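# Remove side-table cloth, keep items upright in place

## Task

Pull the tablecloth off the side table and lay it on the big table so that no part of it droops over any edge of the big table. Every object that stood on the side table must finish on the side table's uncovered top, upright as it was and close to its original spot. All grippers must then release and the arms must move away. The result only counts if it stays that way without any robot supporting it.

## Robot and tools

SETUP. Six identical i2rt Big YAM arms, named arm1 to arm6, are mounted on the top of the big table. Each has six revolute joints, a two-finger gripper and a wrist camera. Approximate foot positions in the scene frame (metres) and facing direction (degrees counter-clockwise from +x): arm1 (-0.87, +0.65, 0.72) facing -90; arm2 (-0.87, -0.65, 0.72) facing +90; arm3 (0.00, +0.65, 0.72) facing -90; arm4 (0.00, -0.65, 0.72) facing +90; arm5 (+0.87, +0.65, 0.72) facing -90; arm6 (+0.87, -0.65, 0.72) facing +90. So arms 1, 3, 5 sit on the +y side looking toward -y, and arms 2, 4, 6 sit on the -y side looking toward +y. The hand reaches roughly 1.0 m from the joint1 axis. Two fixed room cameras, cam_high and cam_low, watch the scene; each arm also has armN_cam_wrist (a fisheye that, with the hand level and joints 1 and 6 at zero, sits above the hand looking at the fingertips).

FRAMES. One shared scene frame: origin on the floor, +z up. The hand point is midway between the fingertips; its z axis runs along the fingers and the fingers close along its y axis. Hand poses are computed from the URDF and each foot's true pose, which is never printed.

execute_actions. Argument "actions" is a list holding exactly one action object, or empty (empty just returns state and images). The action object has one key per arm you want to command ("arm1" ... "arm6"); under each goes {"joints": {...}} with any subset of joint1_rad, joint2_rad, joint3_rad, joint4_rad, joint5_rad, joint6_rad (radians) and gripper_m (metres). Every value is an absolute target for that joint, not an offset. All commanded motions start together and may finish at different times; joints move at different speeds, so the hand can sweep a wide arc between postures. Joints or arms left out are not frozen: they may still be driving toward an earlier target. Optional "cameras" is a list of camera names (or "all"); omitted or null gives all, [] gives none. An unknown key, camera name or out-of-range value rejects the whole call and nothing moves. One action lasts at most 15 s.

JOINT RANGES AND SIGNS (tolerance for counting as reached in brackets). joint1_rad -2.879 to 2.879 (0.045): rotation about the foot, positive counter-clockwise from above, 0 points the arm along its facing direction. joint2_rad 0 to 3.141 (0.14): shoulder, 0 has the upper arm pointing back about level, increasing lifts it up and over forward. joint3_rad 0 to 3.019 (0.09): elbow, 0 folds the forearm onto the upper arm, increasing opens it. joint4_rad -1.692 to 1.57 (0.055): hand pitch, positive tips fingers up. joint5_rad -1.57 to 1.57 (0.03): sideways hand swing, positive toward the arm's right. joint6_rad -2.094 to 2.094 (0.035): hand roll, positive clockwise seen from behind the hand. gripper_m 0 to 0.093 (0.003): fingertip gap; each finger pad pushes about 50 to 62 N at most.

RESULTS. Each result gives per-robot state (joint_positions, joint torques, joint_status, on_its_own) plus images; a "pictures" line lists the cameras in image order. joint_status per joint: reached, "off_target" (stopped short, may still be pushing), "contact_stop" or "time_out" (target dropped, joint holds where it stopped; after time_out a joint may keep a target capped near its position and keep pushing, shown under on_its_own), "not_followed" (a self/inter-arm collision check blocked the arm's joint targets; a gripper target still runs; the robot may retry those targets each action until they pass). on_its_own lists what this call did not command; "held at" is a held target, not the current position. Torques are raw drive outputs with per-arm offset, scale and noise, nonzero even in free air, so treat them as rough hints. A stop reported in one call cancels the later execute_actions, wait and finished_scene calls in that same reply.

OTHER TOOLS. wait(seconds 0 to 10): commands nothing, returns state and images. zoom_image(camera, region [x0, y0, x1, y1] in pixels, at most 504 by 504) magnifies part of that camera's latest full image; wrist images are 616x616, room images 504x504. read_manual(section "licences") returns only licence text. finished_scene(scene) ends the current scene (give its number) irreversibly and reports success; the next task arrives in its result. Replying without any tool call ends everything.

CAUTIONS. The arms do not stop on touch; they keep pressing, possibly hard. To relieve a joint that is stuck pushing, send it its reported position. A target very near the current position may produce no motion. A loaded joint that stops holding sags. Sustained load heats motors: MOTOR HOT appears from 85 C, and at 100 C the arm and its gripper go limp and drop (OVER-TEMPERATURE FAULT; named keys then read "limit_stop_at_motor_heat"; resend targets afterward). The robot holds your last command while you think, and the sim keeps running. A hard squeeze between two robots fails the task immediately; hard hits may too. The anti-collision check can react late and ignores fingers, gripper housings and wrist cameras between arms, and no state line reports arm-to-arm contact. Knocking any rigid object out of the work area fails the task (cloth is exempt). Avoid dropping, slipping, slamming or shoving objects. Before finishing, open every gripper and retract the arms so nothing rests on a robot.

Each tool is called as name(argument=value, ...) on one line, values as JSON.

## Session

execute_actions(actions=[])

Scene clock: 0.00 s.
Joint torques (N m, as the arm reports them, + toward a larger angle): no reading
arm1.joint_positions: joint1_rad=-0.001 joint2_rad=+0.455 joint3_rad=+1.467 joint4_rad=-1.539 joint5_rad=+0.004 joint6_rad=-0.011 gripper_m=+0.094
arm1.joint_status: not commanded
arm1.hand: x=-0.8779 y=+0.5186 z=+1.3509 quat_wxyz=(-0.341, -0.624, -0.605, +0.359) (m; scene frame)
arm2.joint_positions: joint1_rad=+0.011 joint2_rad=+0.453 joint3_rad=+1.467 joint4_rad=-1.525 joint5_rad=+0.015 joint6_rad=-0.013 gripper_m=+0.095
arm2.joint_status: not commanded
arm2.hand: x=-0.8618 y=-0.5277 z=+1.3128 quat_wxyz=(-0.374, +0.597, -0.620, -0.346) (m; scene frame)
arm3.joint_positions: joint1_rad=-0.002 joint2_rad=+0.422 joint3_rad=+1.457 joint4_rad=-1.540 joint5_rad=-0.017 joint6_rad=+0.015 gripper_m=+0.094
arm3.joint_status: not commanded
arm3.hand: x=-0.0025 y=+0.5341 z=+1.3334 quat_wxyz=(-0.359, -0.623, -0.595, +0.358) (m; scene frame)
arm4.joint_positions: joint1_rad=+0.014 joint2_rad=+0.422 joint3_rad=+1.456 joint4_rad=-1.538 joint5_rad=+0.017 joint6_rad=-0.003 gripper_m=+0.094
arm4.joint_status: not commanded
arm4.hand: x=-0.0017 y=-0.5358 z=+1.3296 quat_wxyz=(-0.372, +0.604, -0.614, -0.347) (m; scene frame)
arm5.joint_positions: joint1_rad=-0.010 joint2_rad=+0.429 joint3_rad=+1.456 joint4_rad=-1.542 joint5_rad=+0.004 joint6_rad=-0.013 gripper_m=+0.095
arm5.joint_status: not commanded
arm5.hand: x=+0.8654 y=+0.5342 z=+1.3683 quat_wxyz=(-0.359, -0.604, -0.617, +0.355) (m; scene frame)
arm6.joint_positions: joint1_rad=-0.002 joint2_rad=+0.420 joint3_rad=+1.480 joint4_rad=-1.536 joint5_rad=-0.003 joint6_rad=+0.002 gripper_m=+0.095
arm6.joint_status: not commanded
arm6.hand: x=+0.8664 y=-0.5374 z=+1.3032 quat_wxyz=(-0.357, +0.617, -0.593, -0.375) (m; scene frame)
pictures: arm1_cam_wrist, arm2_cam_wrist, arm3_cam_wrist, arm4_cam_wrist, arm5_cam_wrist, arm6_cam_wrist, cam_high, cam_low
Images, in order (width x height): arm1_cam_wrist 616x616, arm2_cam_wrist 616x616, arm3_cam_wrist 616x616, arm4_cam_wrist 616x616, arm5_cam_wrist 616x616, arm6_cam_wrist 616x616, cam_high 504x504, cam_low 504x504.

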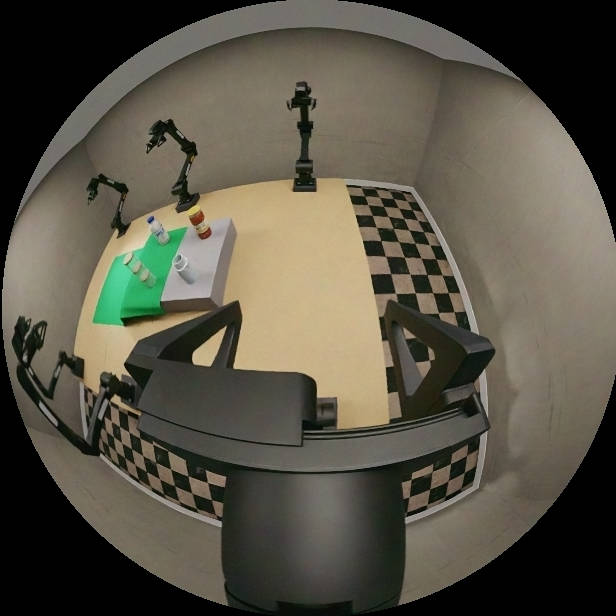

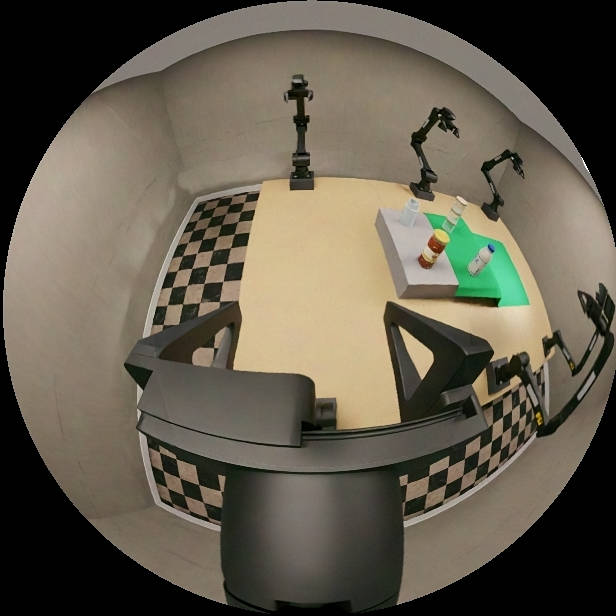

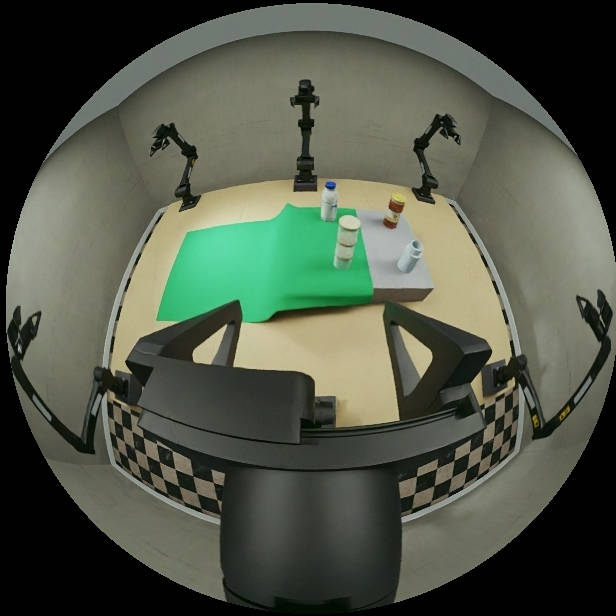

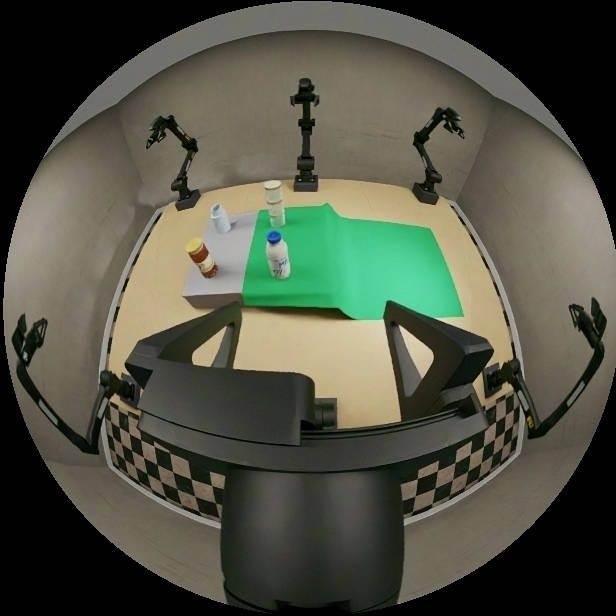

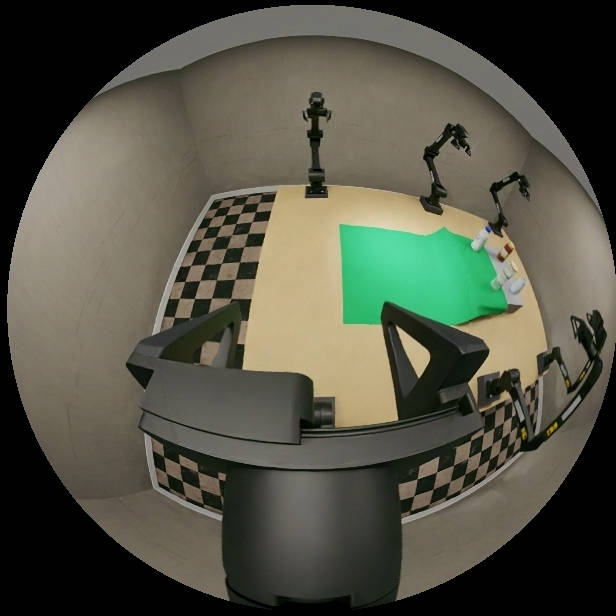

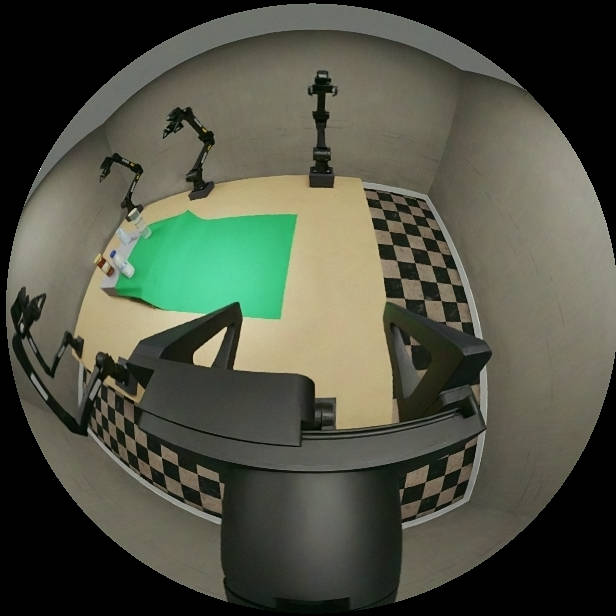

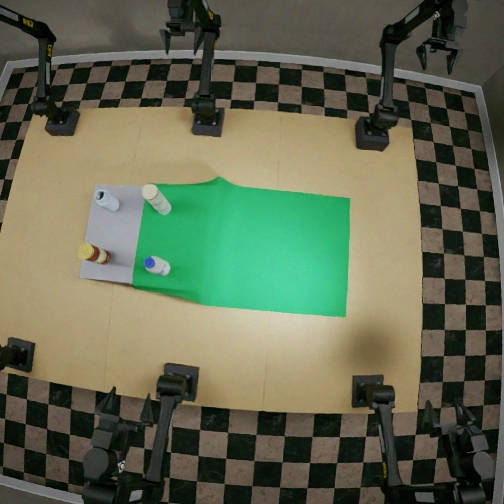

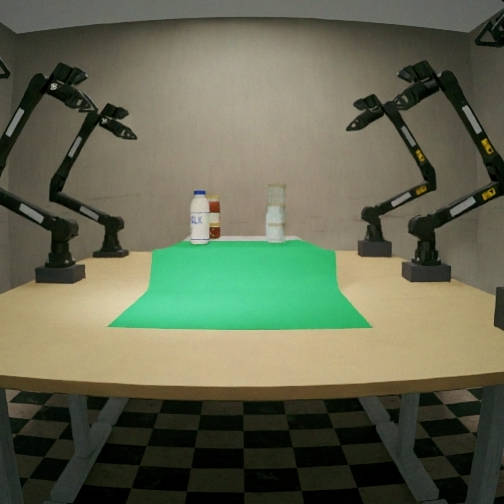

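execute_actions(actions=[{"arm3":{"joints":{"joint1_rad":-0.38,"joint2_rad":1.45,"joint3_rad":0.2,"joint4_rad":1.25}},"arm4":{"joints":{"joint1_rad":0.3,"joint2_rad":1.45,"joint3_rad":0.2,"joint4_rad":1.25}}}], cameras=["arm3_cam_wrist","arm4_cam_wrist","cam_high","cam_low"])

Scene clock: 4.80 s.
Joint torques (N m, as the arm reports them, + toward a larger angle): arm1=[-1.52  5.42  8.11  2.19  0.02  0.17] | arm2=[-0.57  4.56  8.43  2.16  0.14 -0.1 ] | arm3=[-0.78 -5.99  5.03  2.98 -0.1  -0.16] | arm4=[-1.32 -7.95  5.14  3.33  0.18 -0.03] | arm5=[1.26 5.78 8.16 1.82 0.02 0.1 ] | arm6=[1.21 5.52 6.61 1.7  0.   0.06]
arm1.joint_positions: joint1_rad=-0.001 joint2_rad=+0.455 joint3_rad=+1.467 joint4_rad=-1.539 joint5_rad=+0.004 joint6_rad=-0.011 gripper_m=+0.094
arm1.joint_status: not commanded
arm1.hand: x=-0.8779 y=+0.5186 z=+1.3509 quat_wxyz=(-0.341, -0.624, -0.605, +0.359) (m; scene frame)
arm2.joint_positions: joint1_rad=+0.011 joint2_rad=+0.453 joint3_rad=+1.467 joint4_rad=-1.525 joint5_rad=+0.015 joint6_rad=-0.013 gripper_m=+0.095
arm2.joint_status: not commanded
arm2.hand: x=-0.8618 y=-0.5277 z=+1.3128 quat_wxyz=(-0.374, +0.597, -0.620, -0.346) (m; scene frame)
arm3.joint_positions: joint1_rad=-0.371 joint2_rad=+1.450 joint3_rad=+0.192 joint4_rad=+1.226 joint5_rad=-0.017 joint6_rad=+0.016 gripper_m=+0.094
arm3.joint_status: all done
arm3.hand: x=-0.1598 y=+0.2750 z=+0.9189 quat_wxyz=(-0.391, -0.601, -0.395, +0.575) (m; scene frame)
arm4.joint_positions: joint1_rad=+0.290 joint2_rad=+1.444 joint3_rad=+0.197 joint4_rad=+1.230 joint5_rad=+0.015 joint6_rad=+0.001 gripper_m=+0.094
arm4.joint_status: all done
arm4.hand: x=-0.1037 y=-0.2542 z=+0.9197 quat_wxyz=(-0.434, +0.565, -0.436, -0.549) (m; scene frame)
arm5.joint_positions: joint1_rad=-0.010 joint2_rad=+0.429 joint3_rad=+1.456 joint4_rad=-1.542 joint5_rad=+0.004 joint6_rad=-0.013 gripper_m=+0.095
arm5.joint_status: not commanded
arm5.hand: x=+0.8654 y=+0.5342 z=+1.3683 quat_wxyz=(-0.359, -0.604, -0.617, +0.355) (m; scene frame)
arm6.joint_positions: joint1_rad=-0.002 joint2_rad=+0.420 joint3_rad=+1.480 joint4_rad=-1.536 joint5_rad=-0.003 joint6_rad=+0.002 gripper_m=+0.095
arm6.joint_status: not commanded
arm6.hand: x=+0.8664 y=-0.5374 z=+1.3032 quat_wxyz=(-0.357, +0.617, -0.593, -0.375) (m; scene frame)
pictures: arm3_cam_wrist, arm4_cam_wrist, cam_high, cam_low
Images, in order (width x height): arm3_cam_wrist 616x616, arm4_cam_wrist 616x616, cam_high 504x504, cam_low 504x504.

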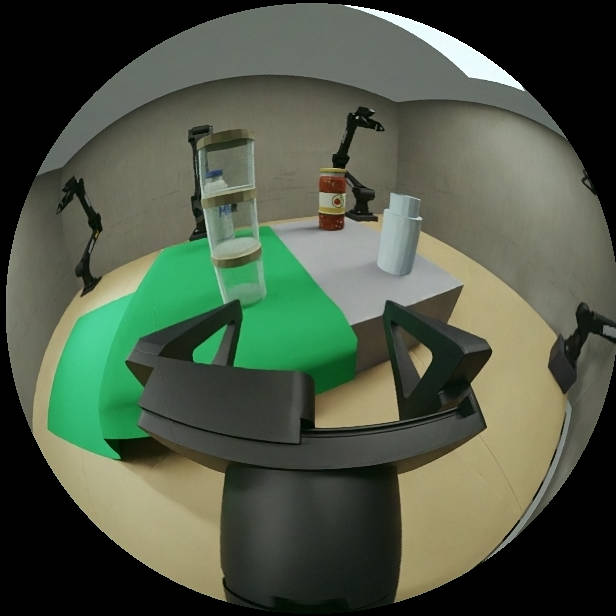

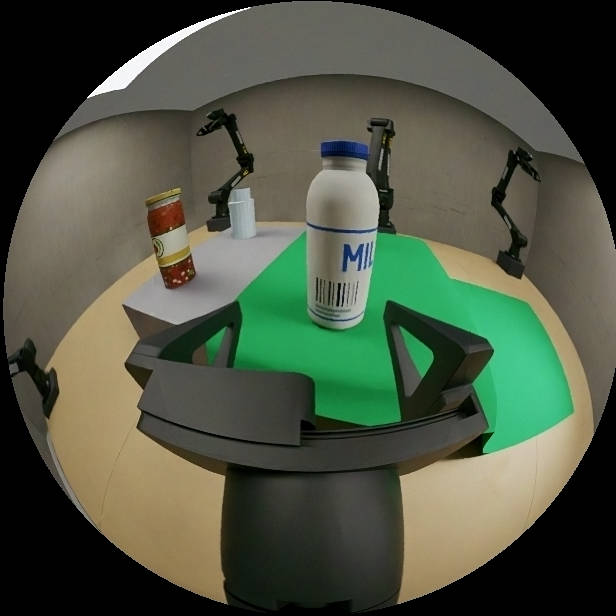

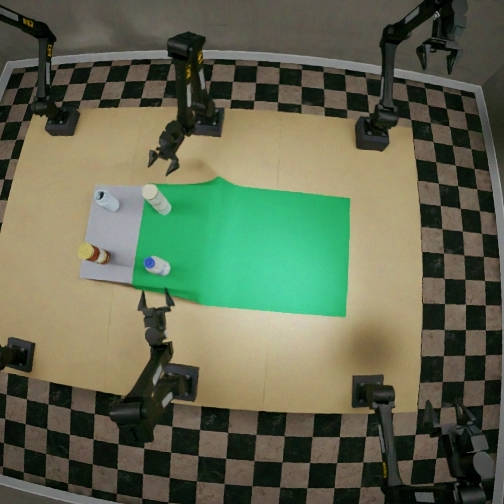

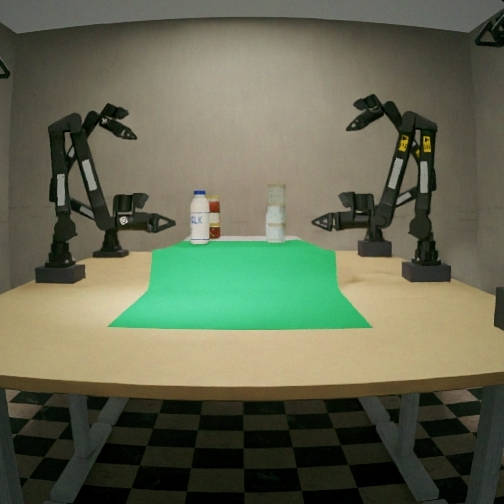

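execute_actions(actions=[{"arm3":{"joints":{"joint1_rad":-0.245}},"arm4":{"joints":{"joint1_rad":0.21}}}], cameras=[])

execute_actions(actions=[{"arm3":{"joints":{"joint2_rad":1.7,"joint3_rad":0.44,"joint4_rad":1.26}},"arm4":{"joints":{"joint2_rad":1.62,"joint3_rad":0.36,"joint4_rad":1.26}}}], cameras=["arm3_cam_wrist","arm4_cam_wrist","cam_low"])

Scene clock: 7.23 s.
Joint torques (N m, as the arm reports them, + toward a larger angle): arm1=[-2.25  5.82  8.27  2.22  0.05  0.21] | arm2=[-0.52  4.56  8.44  2.17  0.14 -0.1 ] | arm3=[ 0.73 -5.82  5.03  3.01 -0.12 -0.15] | arm4=[-2.54 -7.97  5.13  3.33  0.12 -0.03] | arm5=[1.2  5.81 8.17 1.82 0.02 0.1 ] | arm6=[1.23 5.58 6.59 1.72 0.   0.06]
arm1.joint_positions: joint1_rad=-0.001 joint2_rad=+0.455 joint3_rad=+1.467 joint4_rad=-1.539 joint5_rad=+0.004 joint6_rad=-0.011 gripper_m=+0.094
arm1.joint_status: not commanded
arm1.hand: x=-0.8779 y=+0.5186 z=+1.3509 quat_wxyz=(-0.341, -0.624, -0.605, +0.359) (m; scene frame)
arm2.joint_positions: joint1_rad=+0.011 joint2_rad=+0.453 joint3_rad=+1.467 joint4_rad=-1.525 joint5_rad=+0.015 joint6_rad=-0.013 gripper_m=+0.095
arm2.joint_status: not commanded
arm2.hand: x=-0.8618 y=-0.5277 z=+1.3128 quat_wxyz=(-0.374, +0.597, -0.620, -0.346) (m; scene frame)
arm3.joint_positions: joint1_rad=-0.254 joint2_rad=+1.450 joint3_rad=+0.192 joint4_rad=+1.226 joint5_rad=-0.017 joint6_rad=+0.016 gripper_m=+0.094
arm3.joint_status: all done
arm3.hand: x=-0.1148 y=+0.2588 z=+0.9188 quat_wxyz=(-0.424, -0.577, -0.429, +0.551) (m; scene frame)
arm4.joint_positions: joint1_rad=+0.216 joint2_rad=+1.444 joint3_rad=+0.197 joint4_rad=+1.230 joint5_rad=+0.016 joint6_rad=+0.001 gripper_m=+0.094
arm4.joint_status: all done
arm4.hand: x=-0.0739 y=-0.2477 z=+0.9201 quat_wxyz=(-0.455, +0.548, -0.457, -0.532) (m; scene frame)
arm5.joint_positions: joint1_rad=-0.010 joint2_rad=+0.429 joint3_rad=+1.456 joint4_rad=-1.542 joint5_rad=+0.004 joint6_rad=-0.013 gripper_m=+0.095
arm5.joint_status: not commanded
arm5.hand: x=+0.8654 y=+0.5342 z=+1.3683 quat_wxyz=(-0.359, -0.604, -0.617, +0.355) (m; scene frame)
arm6.joint_positions: joint1_rad=-0.002 joint2_rad=+0.420 joint3_rad=+1.480 joint4_rad=-1.536 joint5_rad=-0.003 joint6_rad=+0.002 gripper_m=+0.095
arm6.joint_status: not commanded
arm6.hand: x=+0.8664 y=-0.5374 z=+1.3032 quat_wxyz=(-0.357, +0.617, -0.593, -0.375) (m; scene frame)
pictures: none
No camera images: the call's "cameras" was empty. Leave "cameras" out to get every camera's image.

Scene clock: 8.30 s.
Joint torques (N m, as the arm reports them, + toward a larger angle): arm1=[-1.58  5.86  8.33  2.28  0.03  0.17] | arm2=[-0.52  4.59  8.43  2.17  0.14 -0.1 ] | arm3=[ 0.68 -8.84  5.52  3.   -0.11 -0.16] | arm4=[ -2.64 -10.57   5.77   3.23   0.12  -0.03] | arm5=[1.23 5.77 8.17 1.82 0.01 0.1 ] | arm6=[1.23 5.57 6.6  1.71 0.   0.06]
arm1.joint_positions: joint1_rad=-0.001 joint2_rad=+0.455 joint3_rad=+1.467 joint4_rad=-1.539 joint5_rad=+0.004 joint6_rad=-0.011 gripper_m=+0.094
arm1.joint_status: not commanded
arm1.hand: x=-0.8779 y=+0.5186 z=+1.3509 quat_wxyz=(-0.341, -0.624, -0.605, +0.359) (m; scene frame)
arm2.joint_positions: joint1_rad=+0.011 joint2_rad=+0.453 joint3_rad=+1.467 joint4_rad=-1.525 joint5_rad=+0.015 joint6_rad=-0.013 gripper_m=+0.095
arm2.joint_status: not commanded
arm2.hand: x=-0.8618 y=-0.5277 z=+1.3128 quat_wxyz=(-0.374, +0.597, -0.620, -0.346) (m; scene frame)
arm3.joint_positions: joint1_rad=-0.254 joint2_rad=+1.694 joint3_rad=+0.425 joint4_rad=+1.238 joint5_rad=-0.017 joint6_rad=+0.016 gripper_m=+0.094
arm3.joint_status: all done
arm3.hand: x=-0.1401 y=+0.1747 z=+0.9005 quat_wxyz=(-0.424, -0.577, -0.429, +0.551) (m; scene frame)
arm4.joint_positions: joint1_rad=+0.216 joint2_rad=+1.608 joint3_rad=+0.347 joint4_rad=+1.242 joint5_rad=+0.016 joint6_rad=+0.001 gripper_m=+0.094
arm4.joint_status: all done
arm4.hand: x=-0.0843 y=-0.1912 z=+0.9096 quat_wxyz=(-0.455, +0.549, -0.457, -0.532) (m; scene frame)
arm5.joint_positions: joint1_rad=-0.010 joint2_rad=+0.429 joint3_rad=+1.456 joint4_rad=-1.542 joint5_rad=+0.004 joint6_rad=-0.013 gripper_m=+0.095
arm5.joint_status: not commanded
arm5.hand: x=+0.8654 y=+0.5342 z=+1.3683 quat_wxyz=(-0.359, -0.604, -0.617, +0.355) (m; scene frame)
arm6.joint_positions: joint1_rad=-0.002 joint2_rad=+0.420 joint3_rad=+1.480 joint4_rad=-1.536 joint5_rad=-0.003 joint6_rad=+0.002 gripper_m=+0.095
arm6.joint_status: not commanded
arm6.hand: x=+0.8664 y=-0.5374 z=+1.3032 quat_wxyz=(-0.357, +0.617, -0.593, -0.375) (m; scene frame)
pictures: arm3_cam_wrist, arm4_cam_wrist, cam_low
Images, in order (width x height): arm3_cam_wrist 616x616, arm4_cam_wrist 616x616, cam_low 504x504.

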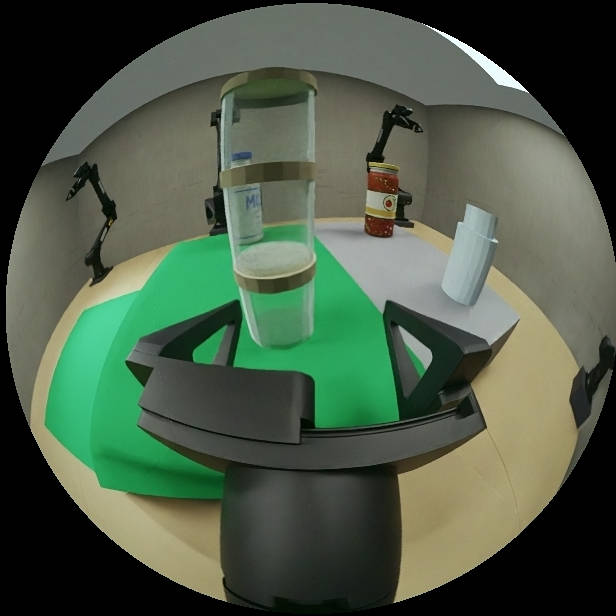

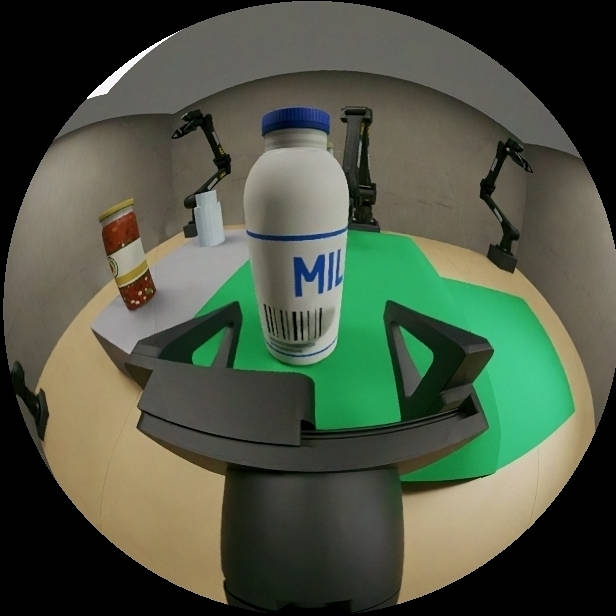

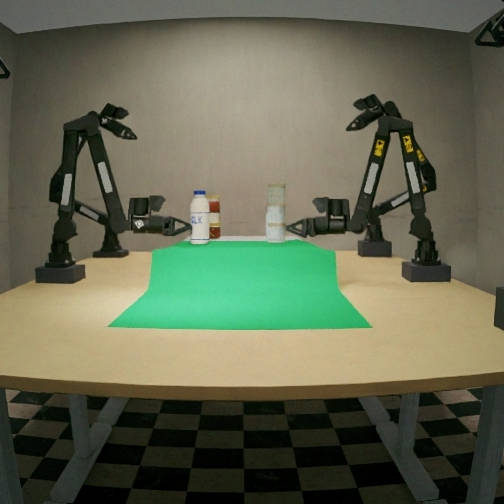

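Arm3 needs ~0.03 left (yaw +0.06), arm4 ~0.01 left.

execute_actions(actions=[{"arm3":{"joints":{"joint1_rad":-0.18}},"arm4":{"joints":{"joint1_rad":0.25}}}], cameras=[])

execute_actions(actions=[{"arm3":{"joints":{"joint2_rad":1.88,"joint3_rad":0.62,"joint4_rad":1.27}},"arm4":{"joints":{"joint2_rad":1.76,"joint3_rad":0.5,"joint4_rad":1.27}}}], cameras=["arm3_cam_wrist","arm4_cam_wrist","cam_low"])

Scene clock: 9.90 s.
Joint torques (N m, as the arm reports them, + toward a larger angle): arm1=[-0.47  6.3   8.02  2.2   0.08  0.18] | arm2=[-0.55  4.53  8.44  2.17  0.14 -0.1 ] | arm3=[ 0.23 -9.25  5.55  2.89 -0.11 -0.16] | arm4=[ -1.35 -10.59   5.81   3.21   0.12  -0.03] | arm5=[1.26 5.81 8.16 1.81 0.02 0.1 ] | arm6=[1.32 5.6  6.59 1.73 0.   0.07]
arm1.joint_positions: joint1_rad=-0.001 joint2_rad=+0.455 joint3_rad=+1.467 joint4_rad=-1.539 joint5_rad=+0.004 joint6_rad=-0.011 gripper_m=+0.094
arm1.joint_status: not commanded
arm1.hand: x=-0.8779 y=+0.5186 z=+1.3509 quat_wxyz=(-0.341, -0.624, -0.605, +0.359) (m; scene frame)
arm2.joint_positions: joint1_rad=+0.011 joint2_rad=+0.453 joint3_rad=+1.467 joint4_rad=-1.525 joint5_rad=+0.015 joint6_rad=-0.013 gripper_m=+0.095
arm2.joint_status: not commanded
arm2.hand: x=-0.8618 y=-0.5277 z=+1.3128 quat_wxyz=(-0.374, +0.597, -0.620, -0.346) (m; scene frame)
arm3.joint_positions: joint1_rad=-0.188 joint2_rad=+1.694 joint3_rad=+0.425 joint4_rad=+1.238 joint5_rad=-0.017 joint6_rad=+0.016 gripper_m=+0.094
arm3.joint_status: all done
arm3.hand: x=-0.1085 y=+0.1665 z=+0.9005 quat_wxyz=(-0.442, -0.562, -0.448, +0.536) (m; scene frame)
arm4.joint_positions: joint1_rad=+0.240 joint2_rad=+1.608 joint3_rad=+0.347 joint4_rad=+1.242 joint5_rad=+0.016 joint6_rad=+0.001 gripper_m=+0.094
arm4.joint_status: all done
arm4.hand: x=-0.0952 y=-0.1933 z=+0.9094 quat_wxyz=(-0.448, +0.554, -0.451, -0.537) (m; scene frame)
arm5.joint_positions: joint1_rad=-0.010 joint2_rad=+0.429 joint3_rad=+1.456 joint4_rad=-1.542 joint5_rad=+0.004 joint6_rad=-0.013 gripper_m=+0.095
arm5.joint_status: not commanded
arm5.hand: x=+0.8654 y=+0.5342 z=+1.3683 quat_wxyz=(-0.359, -0.604, -0.617, +0.355) (m; scene frame)
arm6.joint_positions: joint1_rad=-0.002 joint2_rad=+0.420 joint3_rad=+1.480 joint4_rad=-1.536 joint5_rad=-0.003 joint6_rad=+0.002 gripper_m=+0.095
arm6.joint_status: not commanded
arm6.hand: x=+0.8664 y=-0.5374 z=+1.3032 quat_wxyz=(-0.357, +0.617, -0.593, -0.375) (m; scene frame)
pictures: none
No camera images: the call's "cameras" was empty. Leave "cameras" out to get every camera's image.

Scene clock: 10.73 s.
Joint torques (N m, as the arm reports them, + toward a larger angle): arm1=[-1.27  5.92  8.29  2.13  0.03  0.13] | arm2=[-0.55  4.54  8.43  2.16  0.14 -0.1 ] | arm3=[  0.77 -11.63   5.53   2.62  -0.11  -0.15] | arm4=[ -1.41 -13.2    6.     3.21   0.12  -0.03] | arm5=[1.23 5.8  8.16 1.82 0.02 0.1 ] | arm6=[1.27 5.53 6.6  1.73 0.   0.07]
arm1.joint_positions: joint1_rad=-0.001 joint2_rad=+0.455 joint3_rad=+1.467 joint4_rad=-1.539 joint5_rad=+0.004 joint6_rad=-0.011 gripper_m=+0.094
arm1.joint_status: not commanded
arm1.hand: x=-0.8779 y=+0.5186 z=+1.3509 quat_wxyz=(-0.341, -0.624, -0.605, +0.359) (m; scene frame)
arm2.joint_positions: joint1_rad=+0.011 joint2_rad=+0.453 joint3_rad=+1.467 joint4_rad=-1.525 joint5_rad=+0.015 joint6_rad=-0.013 gripper_m=+0.095
arm2.joint_status: not commanded
arm2.hand: x=-0.8618 y=-0.5277 z=+1.3128 quat_wxyz=(-0.374, +0.597, -0.620, -0.346) (m; scene frame)
arm3.joint_positions: joint1_rad=-0.188 joint2_rad=+1.868 joint3_rad=+0.606 joint4_rad=+1.255 joint5_rad=-0.017 joint6_rad=+0.016 gripper_m=+0.094
arm3.joint_status: all done
arm3.hand: x=-0.1230 y=+0.1034 z=+0.8820 quat_wxyz=(-0.448, -0.556, -0.443, +0.543) (m; scene frame)
arm4.joint_positions: joint1_rad=+0.240 joint2_rad=+1.747 joint3_rad=+0.484 joint4_rad=+1.253 joint5_rad=+0.016 joint6_rad=+0.001 gripper_m=+0.094
arm4.joint_status: all done
arm4.hand: x=-0.1055 y=-0.1437 z=+0.8961 quat_wxyz=(-0.450, +0.552, -0.449, -0.540) (m; scene frame)
arm5.joint_positions: joint1_rad=-0.010 joint2_rad=+0.429 joint3_rad=+1.456 joint4_rad=-1.542 joint5_rad=+0.004 joint6_rad=-0.013 gripper_m=+0.095
arm5.joint_status: not commanded
arm5.hand: x=+0.8654 y=+0.5342 z=+1.3683 quat_wxyz=(-0.359, -0.604, -0.617, +0.355) (m; scene frame)
arm6.joint_positions: joint1_rad=-0.002 joint2_rad=+0.420 joint3_rad=+1.480 joint4_rad=-1.536 joint5_rad=-0.003 joint6_rad=+0.002 gripper_m=+0.095
arm6.joint_status: not commanded
arm6.hand: x=+0.8664 y=-0.5374 z=+1.3032 quat_wxyz=(-0.357, +0.617, -0.593, -0.375) (m; scene frame)
pictures: arm3_cam_wrist, arm4_cam_wrist, cam_low
Images, in order (width x height): arm3_cam_wrist 616x616, arm4_cam_wrist 616x616, cam_low 504x504.

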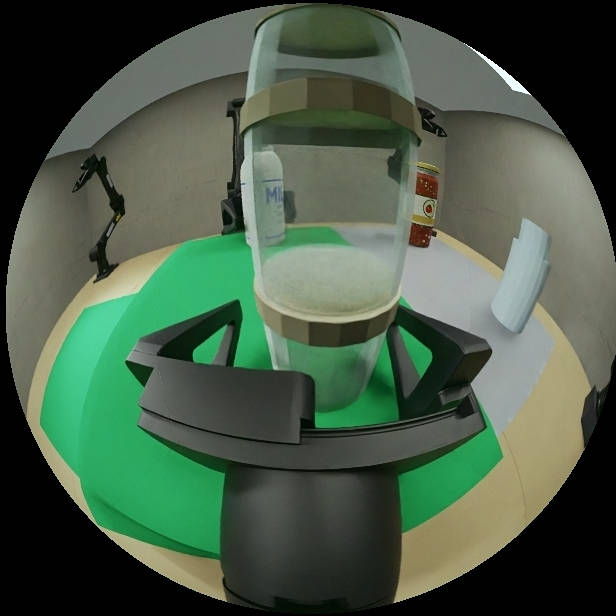

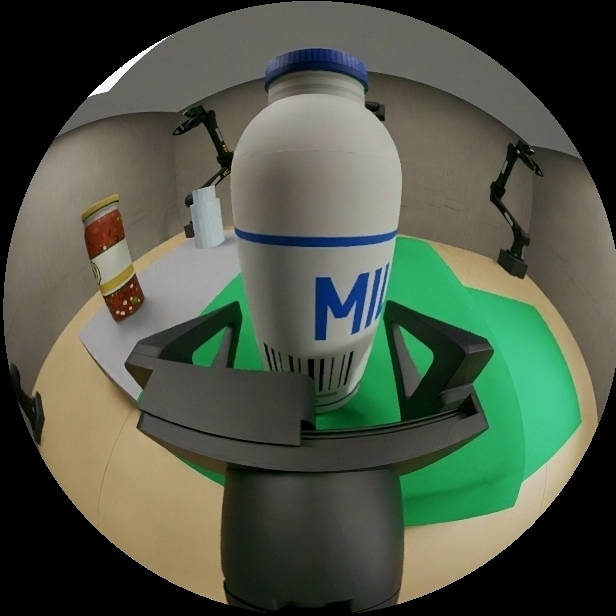

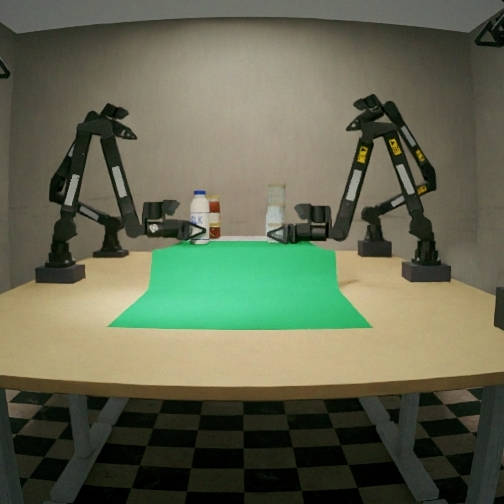

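execute_actions(actions=[{"arm3":{"joints":{"gripper_m":0.03}},"arm4":{"joints":{"gripper_m":0.03}},"arm5":{"joints":{"joint1_rad":-1.08,"joint2_rad":2.2,"joint3_rad":1.06,"joint4_rad":1.14,"joint6_rad":1.57,"gripper_m":0.06}},"arm6":{"joints":{"joint1_rad":1.08,"joint2_rad":2.2,"joint3_rad":1.06,"joint4_rad":1.14,"joint6_rad":1.57,"gripper_m":0.06}}}], cameras=[])

execute_actions(actions=[{"arm3":{"joints":{"joint2_rad":1.7,"joint4_rad":1.09}},"arm4":{"joints":{"joint2_rad":1.58,"joint4_rad":1.09}}}], cameras=["arm5_cam_wrist","arm6_cam_wrist","cam_high","cam_low"])

Scene clock: 14.93 s.
Joint torques (N m, as the arm reports them, + toward a larger angle): arm1=[-0.55  5.16  8.13  2.13  0.06  0.14] | arm2=[-0.55  4.59  8.44  2.16  0.14 -0.1 ] | arm3=[  0.62 -11.3    5.52   2.63  -0.16  -0.14] | arm4=[ -1.35 -13.12   6.01   3.2    0.05  -0.02] | arm5=[  2.04 -16.53   6.09   2.4    0.09   0.14] | arm6=[  0.9  -15.68   4.39   2.36  -0.04   0.09]
arm1.joint_positions: joint1_rad=-0.001 joint2_rad=+0.455 joint3_rad=+1.467 joint4_rad=-1.539 joint5_rad=+0.004 joint6_rad=-0.011 gripper_m=+0.094
arm1.joint_status: not commanded
arm1.hand: x=-0.8779 y=+0.5186 z=+1.3509 quat_wxyz=(-0.341, -0.624, -0.605, +0.359) (m; scene frame)
arm2.joint_positions: joint1_rad=+0.011 joint2_rad=+0.453 joint3_rad=+1.467 joint4_rad=-1.525 joint5_rad=+0.015 joint6_rad=-0.013 gripper_m=+0.095
arm2.joint_status: not commanded
arm2.hand: x=-0.8618 y=-0.5277 z=+1.3128 quat_wxyz=(-0.374, +0.597, -0.620, -0.346) (m; scene frame)
arm3.joint_positions: joint1_rad=-0.187 joint2_rad=+1.868 joint3_rad=+0.606 joint4_rad=+1.255 joint5_rad=-0.016 joint6_rad=+0.016 gripper_m=+0.058
arm3.joint_status: gripper_m off_target (ended at +0.058, target +0.030)
arm3.hand: x=-0.1229 y=+0.1034 z=+0.8820 quat_wxyz=(-0.447, -0.556, -0.443, +0.543) (m; scene frame)
arm4.joint_positions: joint1_rad=+0.240 joint2_rad=+1.747 joint3_rad=+0.484 joint4_rad=+1.253 joint5_rad=+0.018 joint6_rad=+0.000 gripper_m=+0.065
arm4.joint_status: gripper_m off_target (ended at +0.065, target +0.030)
arm4.hand: x=-0.1052 y=-0.1436 z=+0.8961 quat_wxyz=(-0.451, +0.551, -0.449, -0.539) (m; scene frame)
arm5.joint_positions: joint1_rad=-1.089 joint2_rad=+2.205 joint3_rad=+1.053 joint4_rad=+1.122 joint5_rad=+0.002 joint6_rad=+1.556 gripper_m=+0.060
arm5.joint_status: all done
arm5.hand: x=+0.2560 y=+0.3088 z=+0.8457 quat_wxyz=(-0.596, -0.622, +0.363, +0.354) (m; scene frame)
arm6.joint_positions: joint1_rad=+1.086 joint2_rad=+2.177 joint3_rad=+1.063 joint4_rad=+1.118 joint5_rad=-0.002 joint6_rad=+1.559 gripper_m=+0.060
arm6.joint_status: all done
arm6.hand: x=+0.2305 y=-0.3458 z=+0.7968 quat_wxyz=(+0.378, +0.379, -0.595, -0.599) (m; scene frame)
pictures: none
No camera images: the call's "cameras" was empty. Leave "cameras" out to get every camera's image.

Scene clock: 15.97 s.
Joint torques (N m, as the arm reports them, + toward a larger angle): arm1=[-0.45  5.4   8.31  2.21  0.05  0.11] | arm2=[-0.59  4.58  8.43  2.16  0.14 -0.1 ] | arm3=[  0.6  -12.78   6.96   1.89  -0.15  -0.15] | arm4=[ -1.42 -16.21   7.18   3.06   0.05  -0.02] | arm5=[  2.01 -16.44   6.1    2.39   0.09   0.15] | arm6=[  0.81 -16.21   4.34   2.33  -0.03   0.09]
arm1.joint_positions: joint1_rad=-0.001 joint2_rad=+0.455 joint3_rad=+1.467 joint4_rad=-1.539 joint5_rad=+0.004 joint6_rad=-0.011 gripper_m=+0.094
arm1.joint_status: not commanded
arm1.hand: x=-0.8779 y=+0.5186 z=+1.3509 quat_wxyz=(-0.341, -0.624, -0.605, +0.359) (m; scene frame)
arm2.joint_positions: joint1_rad=+0.011 joint2_rad=+0.453 joint3_rad=+1.467 joint4_rad=-1.525 joint5_rad=+0.015 joint6_rad=-0.013 gripper_m=+0.095
arm2.joint_status: not commanded
arm2.hand: x=-0.8618 y=-0.5277 z=+1.3128 quat_wxyz=(-0.374, +0.597, -0.620, -0.346) (m; scene frame)
arm3.joint_positions: joint1_rad=-0.187 joint2_rad=+1.716 joint3_rad=+0.606 joint4_rad=+1.089 joint5_rad=-0.016 joint6_rad=+0.016 gripper_m=+0.058
arm3.joint_status: all done
arm3.hand: x=-0.1229 y=+0.1034 z=+0.9231 quat_wxyz=(-0.444, -0.559, -0.446, +0.540) (m; scene frame)
arm4.joint_positions: joint1_rad=+0.240 joint2_rad=+1.606 joint3_rad=+0.484 joint4_rad=+1.076 joint5_rad=+0.018 joint6_rad=+0.000 gripper_m=+0.065
arm4.joint_status: all done
arm4.hand: x=-0.1050 y=-0.1459 z=+0.9228 quat_wxyz=(-0.443, +0.561, -0.457, -0.529) (m; scene frame)
arm5.joint_positions: joint1_rad=-1.089 joint2_rad=+2.205 joint3_rad=+1.053 joint4_rad=+1.122 joint5_rad=+0.002 joint6_rad=+1.556 gripper_m=+0.060
arm5.joint_status: not commanded
arm5.hand: x=+0.2560 y=+0.3088 z=+0.8457 quat_wxyz=(-0.596, -0.622, +0.363, +0.354) (m; scene frame)
arm6.joint_positions: joint1_rad=+1.086 joint2_rad=+2.177 joint3_rad=+1.063 joint4_rad=+1.118 joint5_rad=-0.002 joint6_rad=+1.559 gripper_m=+0.060
arm6.joint_status: not commanded
arm6.hand: x=+0.2305 y=-0.3458 z=+0.7968 quat_wxyz=(+0.378, +0.379, -0.595, -0.599) (m; scene frame)
pictures: arm5_cam_wrist, arm6_cam_wrist, cam_high, cam_low
Images, in order (width x height): arm5_cam_wrist 616x616, arm6_cam_wrist 616x616, cam_high 504x504, cam_low 504x504.

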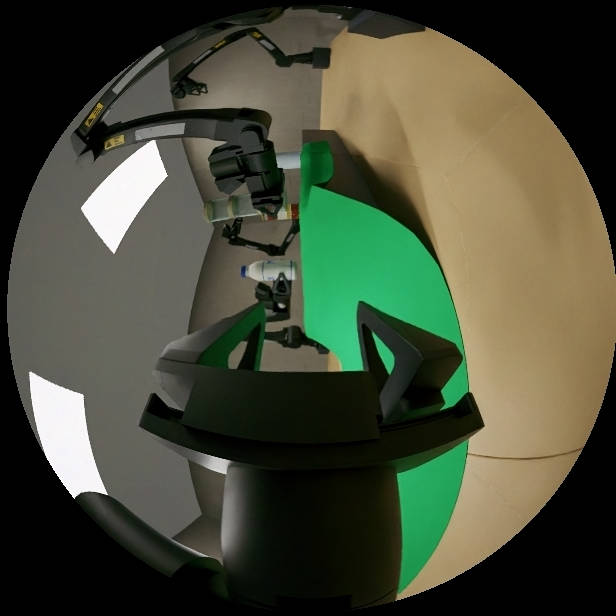

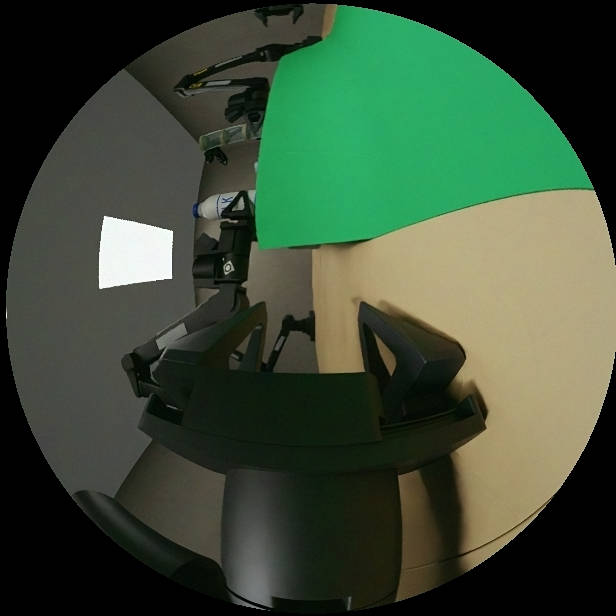

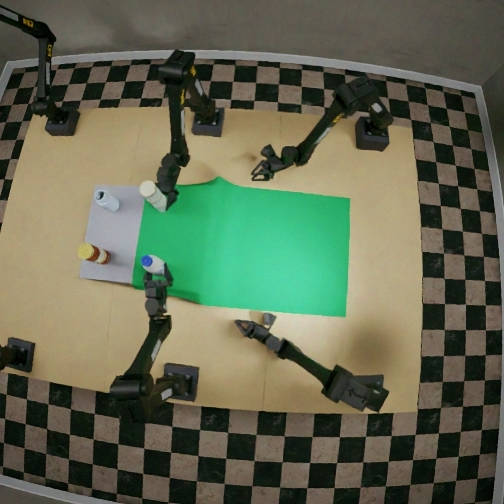

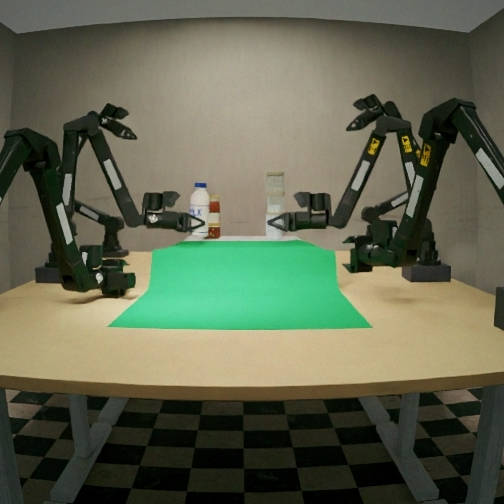

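execute_actions(actions=[{"arm5":{"joints":{"joint1_rad":-1.36,"joint2_rad":2.66,"joint3_rad":1.92,"joint4_rad":0.74,"joint5_rad":-1.36,"joint6_rad":0}},"arm6":{"joints":{"joint1_rad":1.36,"joint2_rad":2.58,"joint3_rad":1.92,"joint4_rad":0.66,"joint5_rad":1.36,"joint6_rad":0}}}], cameras=["arm5_cam_wrist","arm6_cam_wrist","cam_high"])

Scene clock: 20.37 s.
Joint torques (N m, as the arm reports them, + toward a larger angle): arm1=[-0.33  5.35  8.24  2.13  0.07  0.17] | arm2=[-0.57  4.53  8.44  2.17  0.14 -0.1 ] | arm3=[  0.6  -12.96   6.81   1.98  -0.15  -0.15] | arm4=[ -1.37 -16.11   7.19   3.06   0.05  -0.02] | arm5=[  1.21 -20.79  11.79   0.9   -0.17  -0.04] | arm6=[  0.86 -22.65   9.58   0.86   0.16  -0.05]
arm1.joint_positions: joint1_rad=-0.001 joint2_rad=+0.455 joint3_rad=+1.467 joint4_rad=-1.539 joint5_rad=+0.004 joint6_rad=-0.011 gripper_m=+0.094
arm1.joint_status: not commanded
arm1.hand: x=-0.8779 y=+0.5186 z=+1.3509 quat_wxyz=(-0.341, -0.624, -0.605, +0.359) (m; scene frame)
arm2.joint_positions: joint1_rad=+0.011 joint2_rad=+0.453 joint3_rad=+1.467 joint4_rad=-1.525 joint5_rad=+0.015 joint6_rad=-0.013 gripper_m=+0.095
arm2.joint_status: not commanded
arm2.hand: x=-0.8618 y=-0.5277 z=+1.3128 quat_wxyz=(-0.374, +0.597, -0.620, -0.346) (m; scene frame)
arm3.joint_positions: joint1_rad=-0.187 joint2_rad=+1.716 joint3_rad=+0.606 joint4_rad=+1.089 joint5_rad=-0.016 joint6_rad=+0.016 gripper_m=+0.058
arm3.joint_status: not commanded
arm3.hand: x=-0.1229 y=+0.1034 z=+0.9231 quat_wxyz=(-0.444, -0.559, -0.446, +0.540) (m; scene frame)
arm4.joint_positions: joint1_rad=+0.240 joint2_rad=+1.606 joint3_rad=+0.484 joint4_rad=+1.076 joint5_rad=+0.018 joint6_rad=+0.000 gripper_m=+0.065
arm4.joint_status: not commanded
arm4.hand: x=-0.1050 y=-0.1459 z=+0.9228 quat_wxyz=(-0.443, +0.561, -0.457, -0.529) (m; scene frame)
arm5.joint_positions: joint1_rad=-1.360 joint2_rad=+2.646 joint3_rad=+1.881 joint4_rad=+0.747 joint5_rad=-1.355 joint6_rad=+0.015 gripper_m=+0.060
arm5.joint_status: all done
arm5.hand: x=+0.1575 y=+0.3054 z=+0.7905 quat_wxyz=(-0.515, -0.505, -0.495, +0.483) (m; scene frame)
arm6.joint_positions: joint1_rad=+1.370 joint2_rad=+2.550 joint3_rad=+1.883 joint4_rad=+0.673 joint5_rad=+1.357 joint6_rad=+0.011 gripper_m=+0.060
arm6.joint_status: all done
arm6.hand: x=+0.1220 y=-0.3590 z=+0.7845 quat_wxyz=(-0.480, +0.511, -0.492, -0.516) (m; scene frame)
pictures: arm5_cam_wrist, arm6_cam_wrist, cam_high
Images, in order (width x height): arm5_cam_wrist 616x616, arm6_cam_wrist 616x616, cam_high 504x504.

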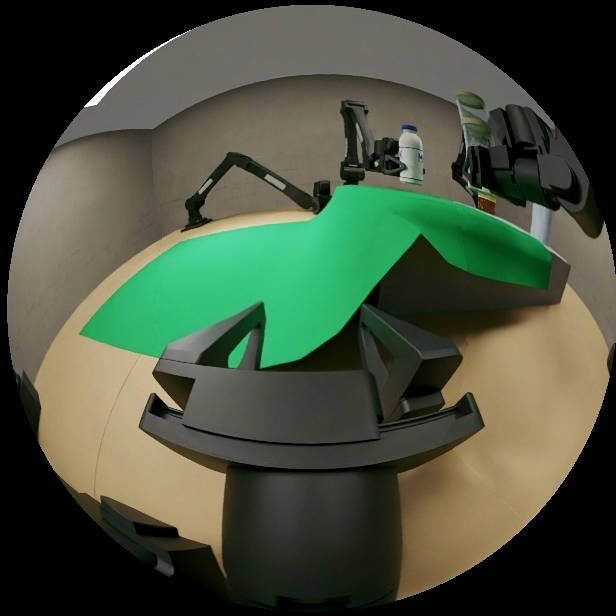

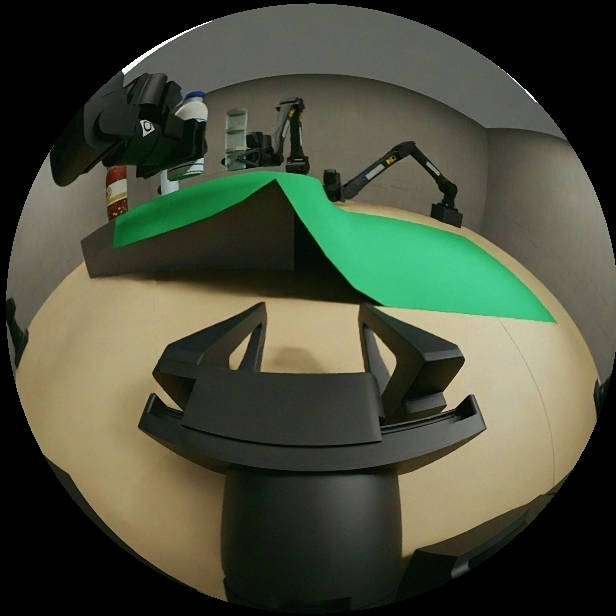

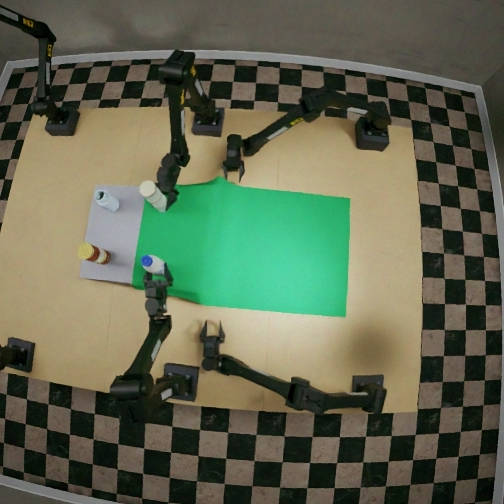

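execute_actions(actions=[{"arm5":{"joints":{"joint2_rad":2.72,"joint3_rad":2.08,"joint4_rad":0.64}},"arm6":{"joints":{"joint1_rad":1.2,"joint5_rad":1.2}}}], cameras=[])

execute_actions(actions=[{"arm5":{"joints":{"joint1_rad":-1.26,"joint5_rad":-1.26}}}], cameras=["arm5_cam_wrist","arm6_cam_wrist"])

Scene clock: 23.50 s.
Joint torques (N m, as the arm reports them, + toward a larger angle): arm1=[-0.59  5.95  7.92  2.15  0.04  0.13] | arm2=[-0.56  4.54  8.44  2.16  0.14 -0.1 ] | arm3=[  0.56 -13.13   6.82   2.    -0.15  -0.16] | arm4=[ -1.31 -16.12   7.2    3.06   0.05  -0.02] | arm5=[  1.41 -22.06  12.16   0.9   -0.11  -0.04] | arm6=[  2.29 -22.46   9.62   0.93  -0.1   -0.05]
arm1.joint_positions: joint1_rad=-0.001 joint2_rad=+0.455 joint3_rad=+1.467 joint4_rad=-1.539 joint5_rad=+0.004 joint6_rad=-0.011 gripper_m=+0.094
arm1.joint_status: not commanded
arm1.hand: x=-0.8779 y=+0.5186 z=+1.3509 quat_wxyz=(-0.341, -0.624, -0.605, +0.359) (m; scene frame)
arm2.joint_positions: joint1_rad=+0.011 joint2_rad=+0.453 joint3_rad=+1.467 joint4_rad=-1.525 joint5_rad=+0.015 joint6_rad=-0.013 gripper_m=+0.095
arm2.joint_status: not commanded
arm2.hand: x=-0.8618 y=-0.5277 z=+1.3128 quat_wxyz=(-0.374, +0.597, -0.620, -0.346) (m; scene frame)
arm3.joint_positions: joint1_rad=-0.187 joint2_rad=+1.716 joint3_rad=+0.606 joint4_rad=+1.089 joint5_rad=-0.016 joint6_rad=+0.016 gripper_m=+0.058
arm3.joint_status: not commanded
arm3.hand: x=-0.1229 y=+0.1034 z=+0.9231 quat_wxyz=(-0.444, -0.559, -0.446, +0.540) (m; scene frame)
arm4.joint_positions: joint1_rad=+0.240 joint2_rad=+1.606 joint3_rad=+0.484 joint4_rad=+1.076 joint5_rad=+0.018 joint6_rad=+0.000 gripper_m=+0.065
arm4.joint_status: not commanded
arm4.hand: x=-0.1050 y=-0.1459 z=+0.9228 quat_wxyz=(-0.443, +0.561, -0.457, -0.529) (m; scene frame)
arm5.joint_positions: joint1_rad=-1.360 joint2_rad=+2.712 joint3_rad=+2.043 joint4_rad=+0.647 joint5_rad=-1.357 joint6_rad=+0.013 gripper_m=+0.060
arm5.joint_status: all done
arm5.hand: x=+0.1276 y=+0.2981 z=+0.7926 quat_wxyz=(-0.516, -0.506, -0.495, +0.482) (m; scene frame)
arm6.joint_positions: joint1_rad=+1.191 joint2_rad=+2.550 joint3_rad=+1.884 joint4_rad=+0.673 joint5_rad=+1.203 joint6_rad=+0.010 gripper_m=+0.060
arm6.joint_status: all done
arm6.hand: x=+0.1592 y=-0.2290 z=+0.7841 quat_wxyz=(-0.487, +0.504, -0.498, -0.510) (m; scene frame)
pictures: none
No camera images: the call's "cameras" was empty. Leave "cameras" out to get every camera's image.

Scene clock: 24.73 s.
Joint torques (N m, as the arm reports them, + toward a larger angle): arm1=[-0.95  5.43  7.96  1.97  0.    0.16] | arm2=[-0.56  4.56  8.44  2.17  0.14 -0.1 ] | arm3=[  0.57 -13.04   6.83   1.99  -0.15  -0.15] | arm4=[ -1.37 -16.12   7.19   3.05   0.05  -0.02] | arm5=[  1.04 -22.23  12.24   0.96   0.16  -0.04] | arm6=[  2.33 -22.46   9.59   0.95  -0.09  -0.06]
arm1.joint_positions: joint1_rad=-0.001 joint2_rad=+0.455 joint3_rad=+1.467 joint4_rad=-1.539 joint5_rad=+0.004 joint6_rad=-0.011 gripper_m=+0.094
arm1.joint_status: not commanded
arm1.hand: x=-0.8779 y=+0.5186 z=+1.3509 quat_wxyz=(-0.341, -0.624, -0.605, +0.359) (m; scene frame)
arm2.joint_positions: joint1_rad=+0.011 joint2_rad=+0.453 joint3_rad=+1.467 joint4_rad=-1.525 joint5_rad=+0.015 joint6_rad=-0.013 gripper_m=+0.095
arm2.joint_status: not commanded
arm2.hand: x=-0.8618 y=-0.5277 z=+1.3128 quat_wxyz=(-0.374, +0.597, -0.620, -0.346) (m; scene frame)
arm3.joint_positions: joint1_rad=-0.187 joint2_rad=+1.716 joint3_rad=+0.606 joint4_rad=+1.089 joint5_rad=-0.016 joint6_rad=+0.016 gripper_m=+0.058
arm3.joint_status: not commanded
arm3.hand: x=-0.1229 y=+0.1034 z=+0.9231 quat_wxyz=(-0.444, -0.559, -0.446, +0.540) (m; scene frame)
arm4.joint_positions: joint1_rad=+0.240 joint2_rad=+1.606 joint3_rad=+0.484 joint4_rad=+1.076 joint5_rad=+0.018 joint6_rad=+0.000 gripper_m=+0.065
arm4.joint_status: not commanded
arm4.hand: x=-0.1050 y=-0.1459 z=+0.9228 quat_wxyz=(-0.443, +0.561, -0.457, -0.529) (m; scene frame)
arm5.joint_positions: joint1_rad=-1.254 joint2_rad=+2.712 joint3_rad=+2.043 joint4_rad=+0.647 joint5_rad=-1.265 joint6_rad=+0.013 gripper_m=+0.060
arm5.joint_status: all done
arm5.hand: x=+0.1533 y=+0.2199 z=+0.7927 quat_wxyz=(-0.519, -0.503, -0.499, +0.478) (m; scene frame)
arm6.joint_positions: joint1_rad=+1.191 joint2_rad=+2.550 joint3_rad=+1.884 joint4_rad=+0.673 joint5_rad=+1.203 joint6_rad=+0.010 gripper_m=+0.060
arm6.joint_status: not commanded
arm6.hand: x=+0.1592 y=-0.2290 z=+0.7841 quat_wxyz=(-0.487, +0.504, -0.498, -0.510) (m; scene frame)
pictures: arm5_cam_wrist, arm6_cam_wrist
Images, in order (width x height): arm5_cam_wrist 616x616, arm6_cam_wrist 616x616.

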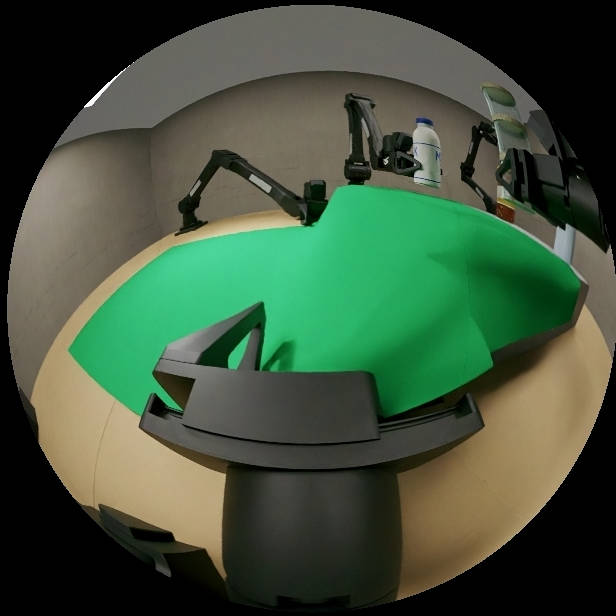

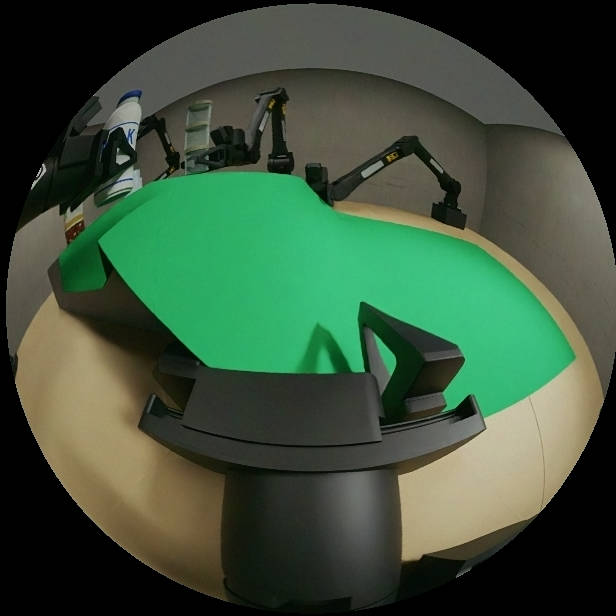

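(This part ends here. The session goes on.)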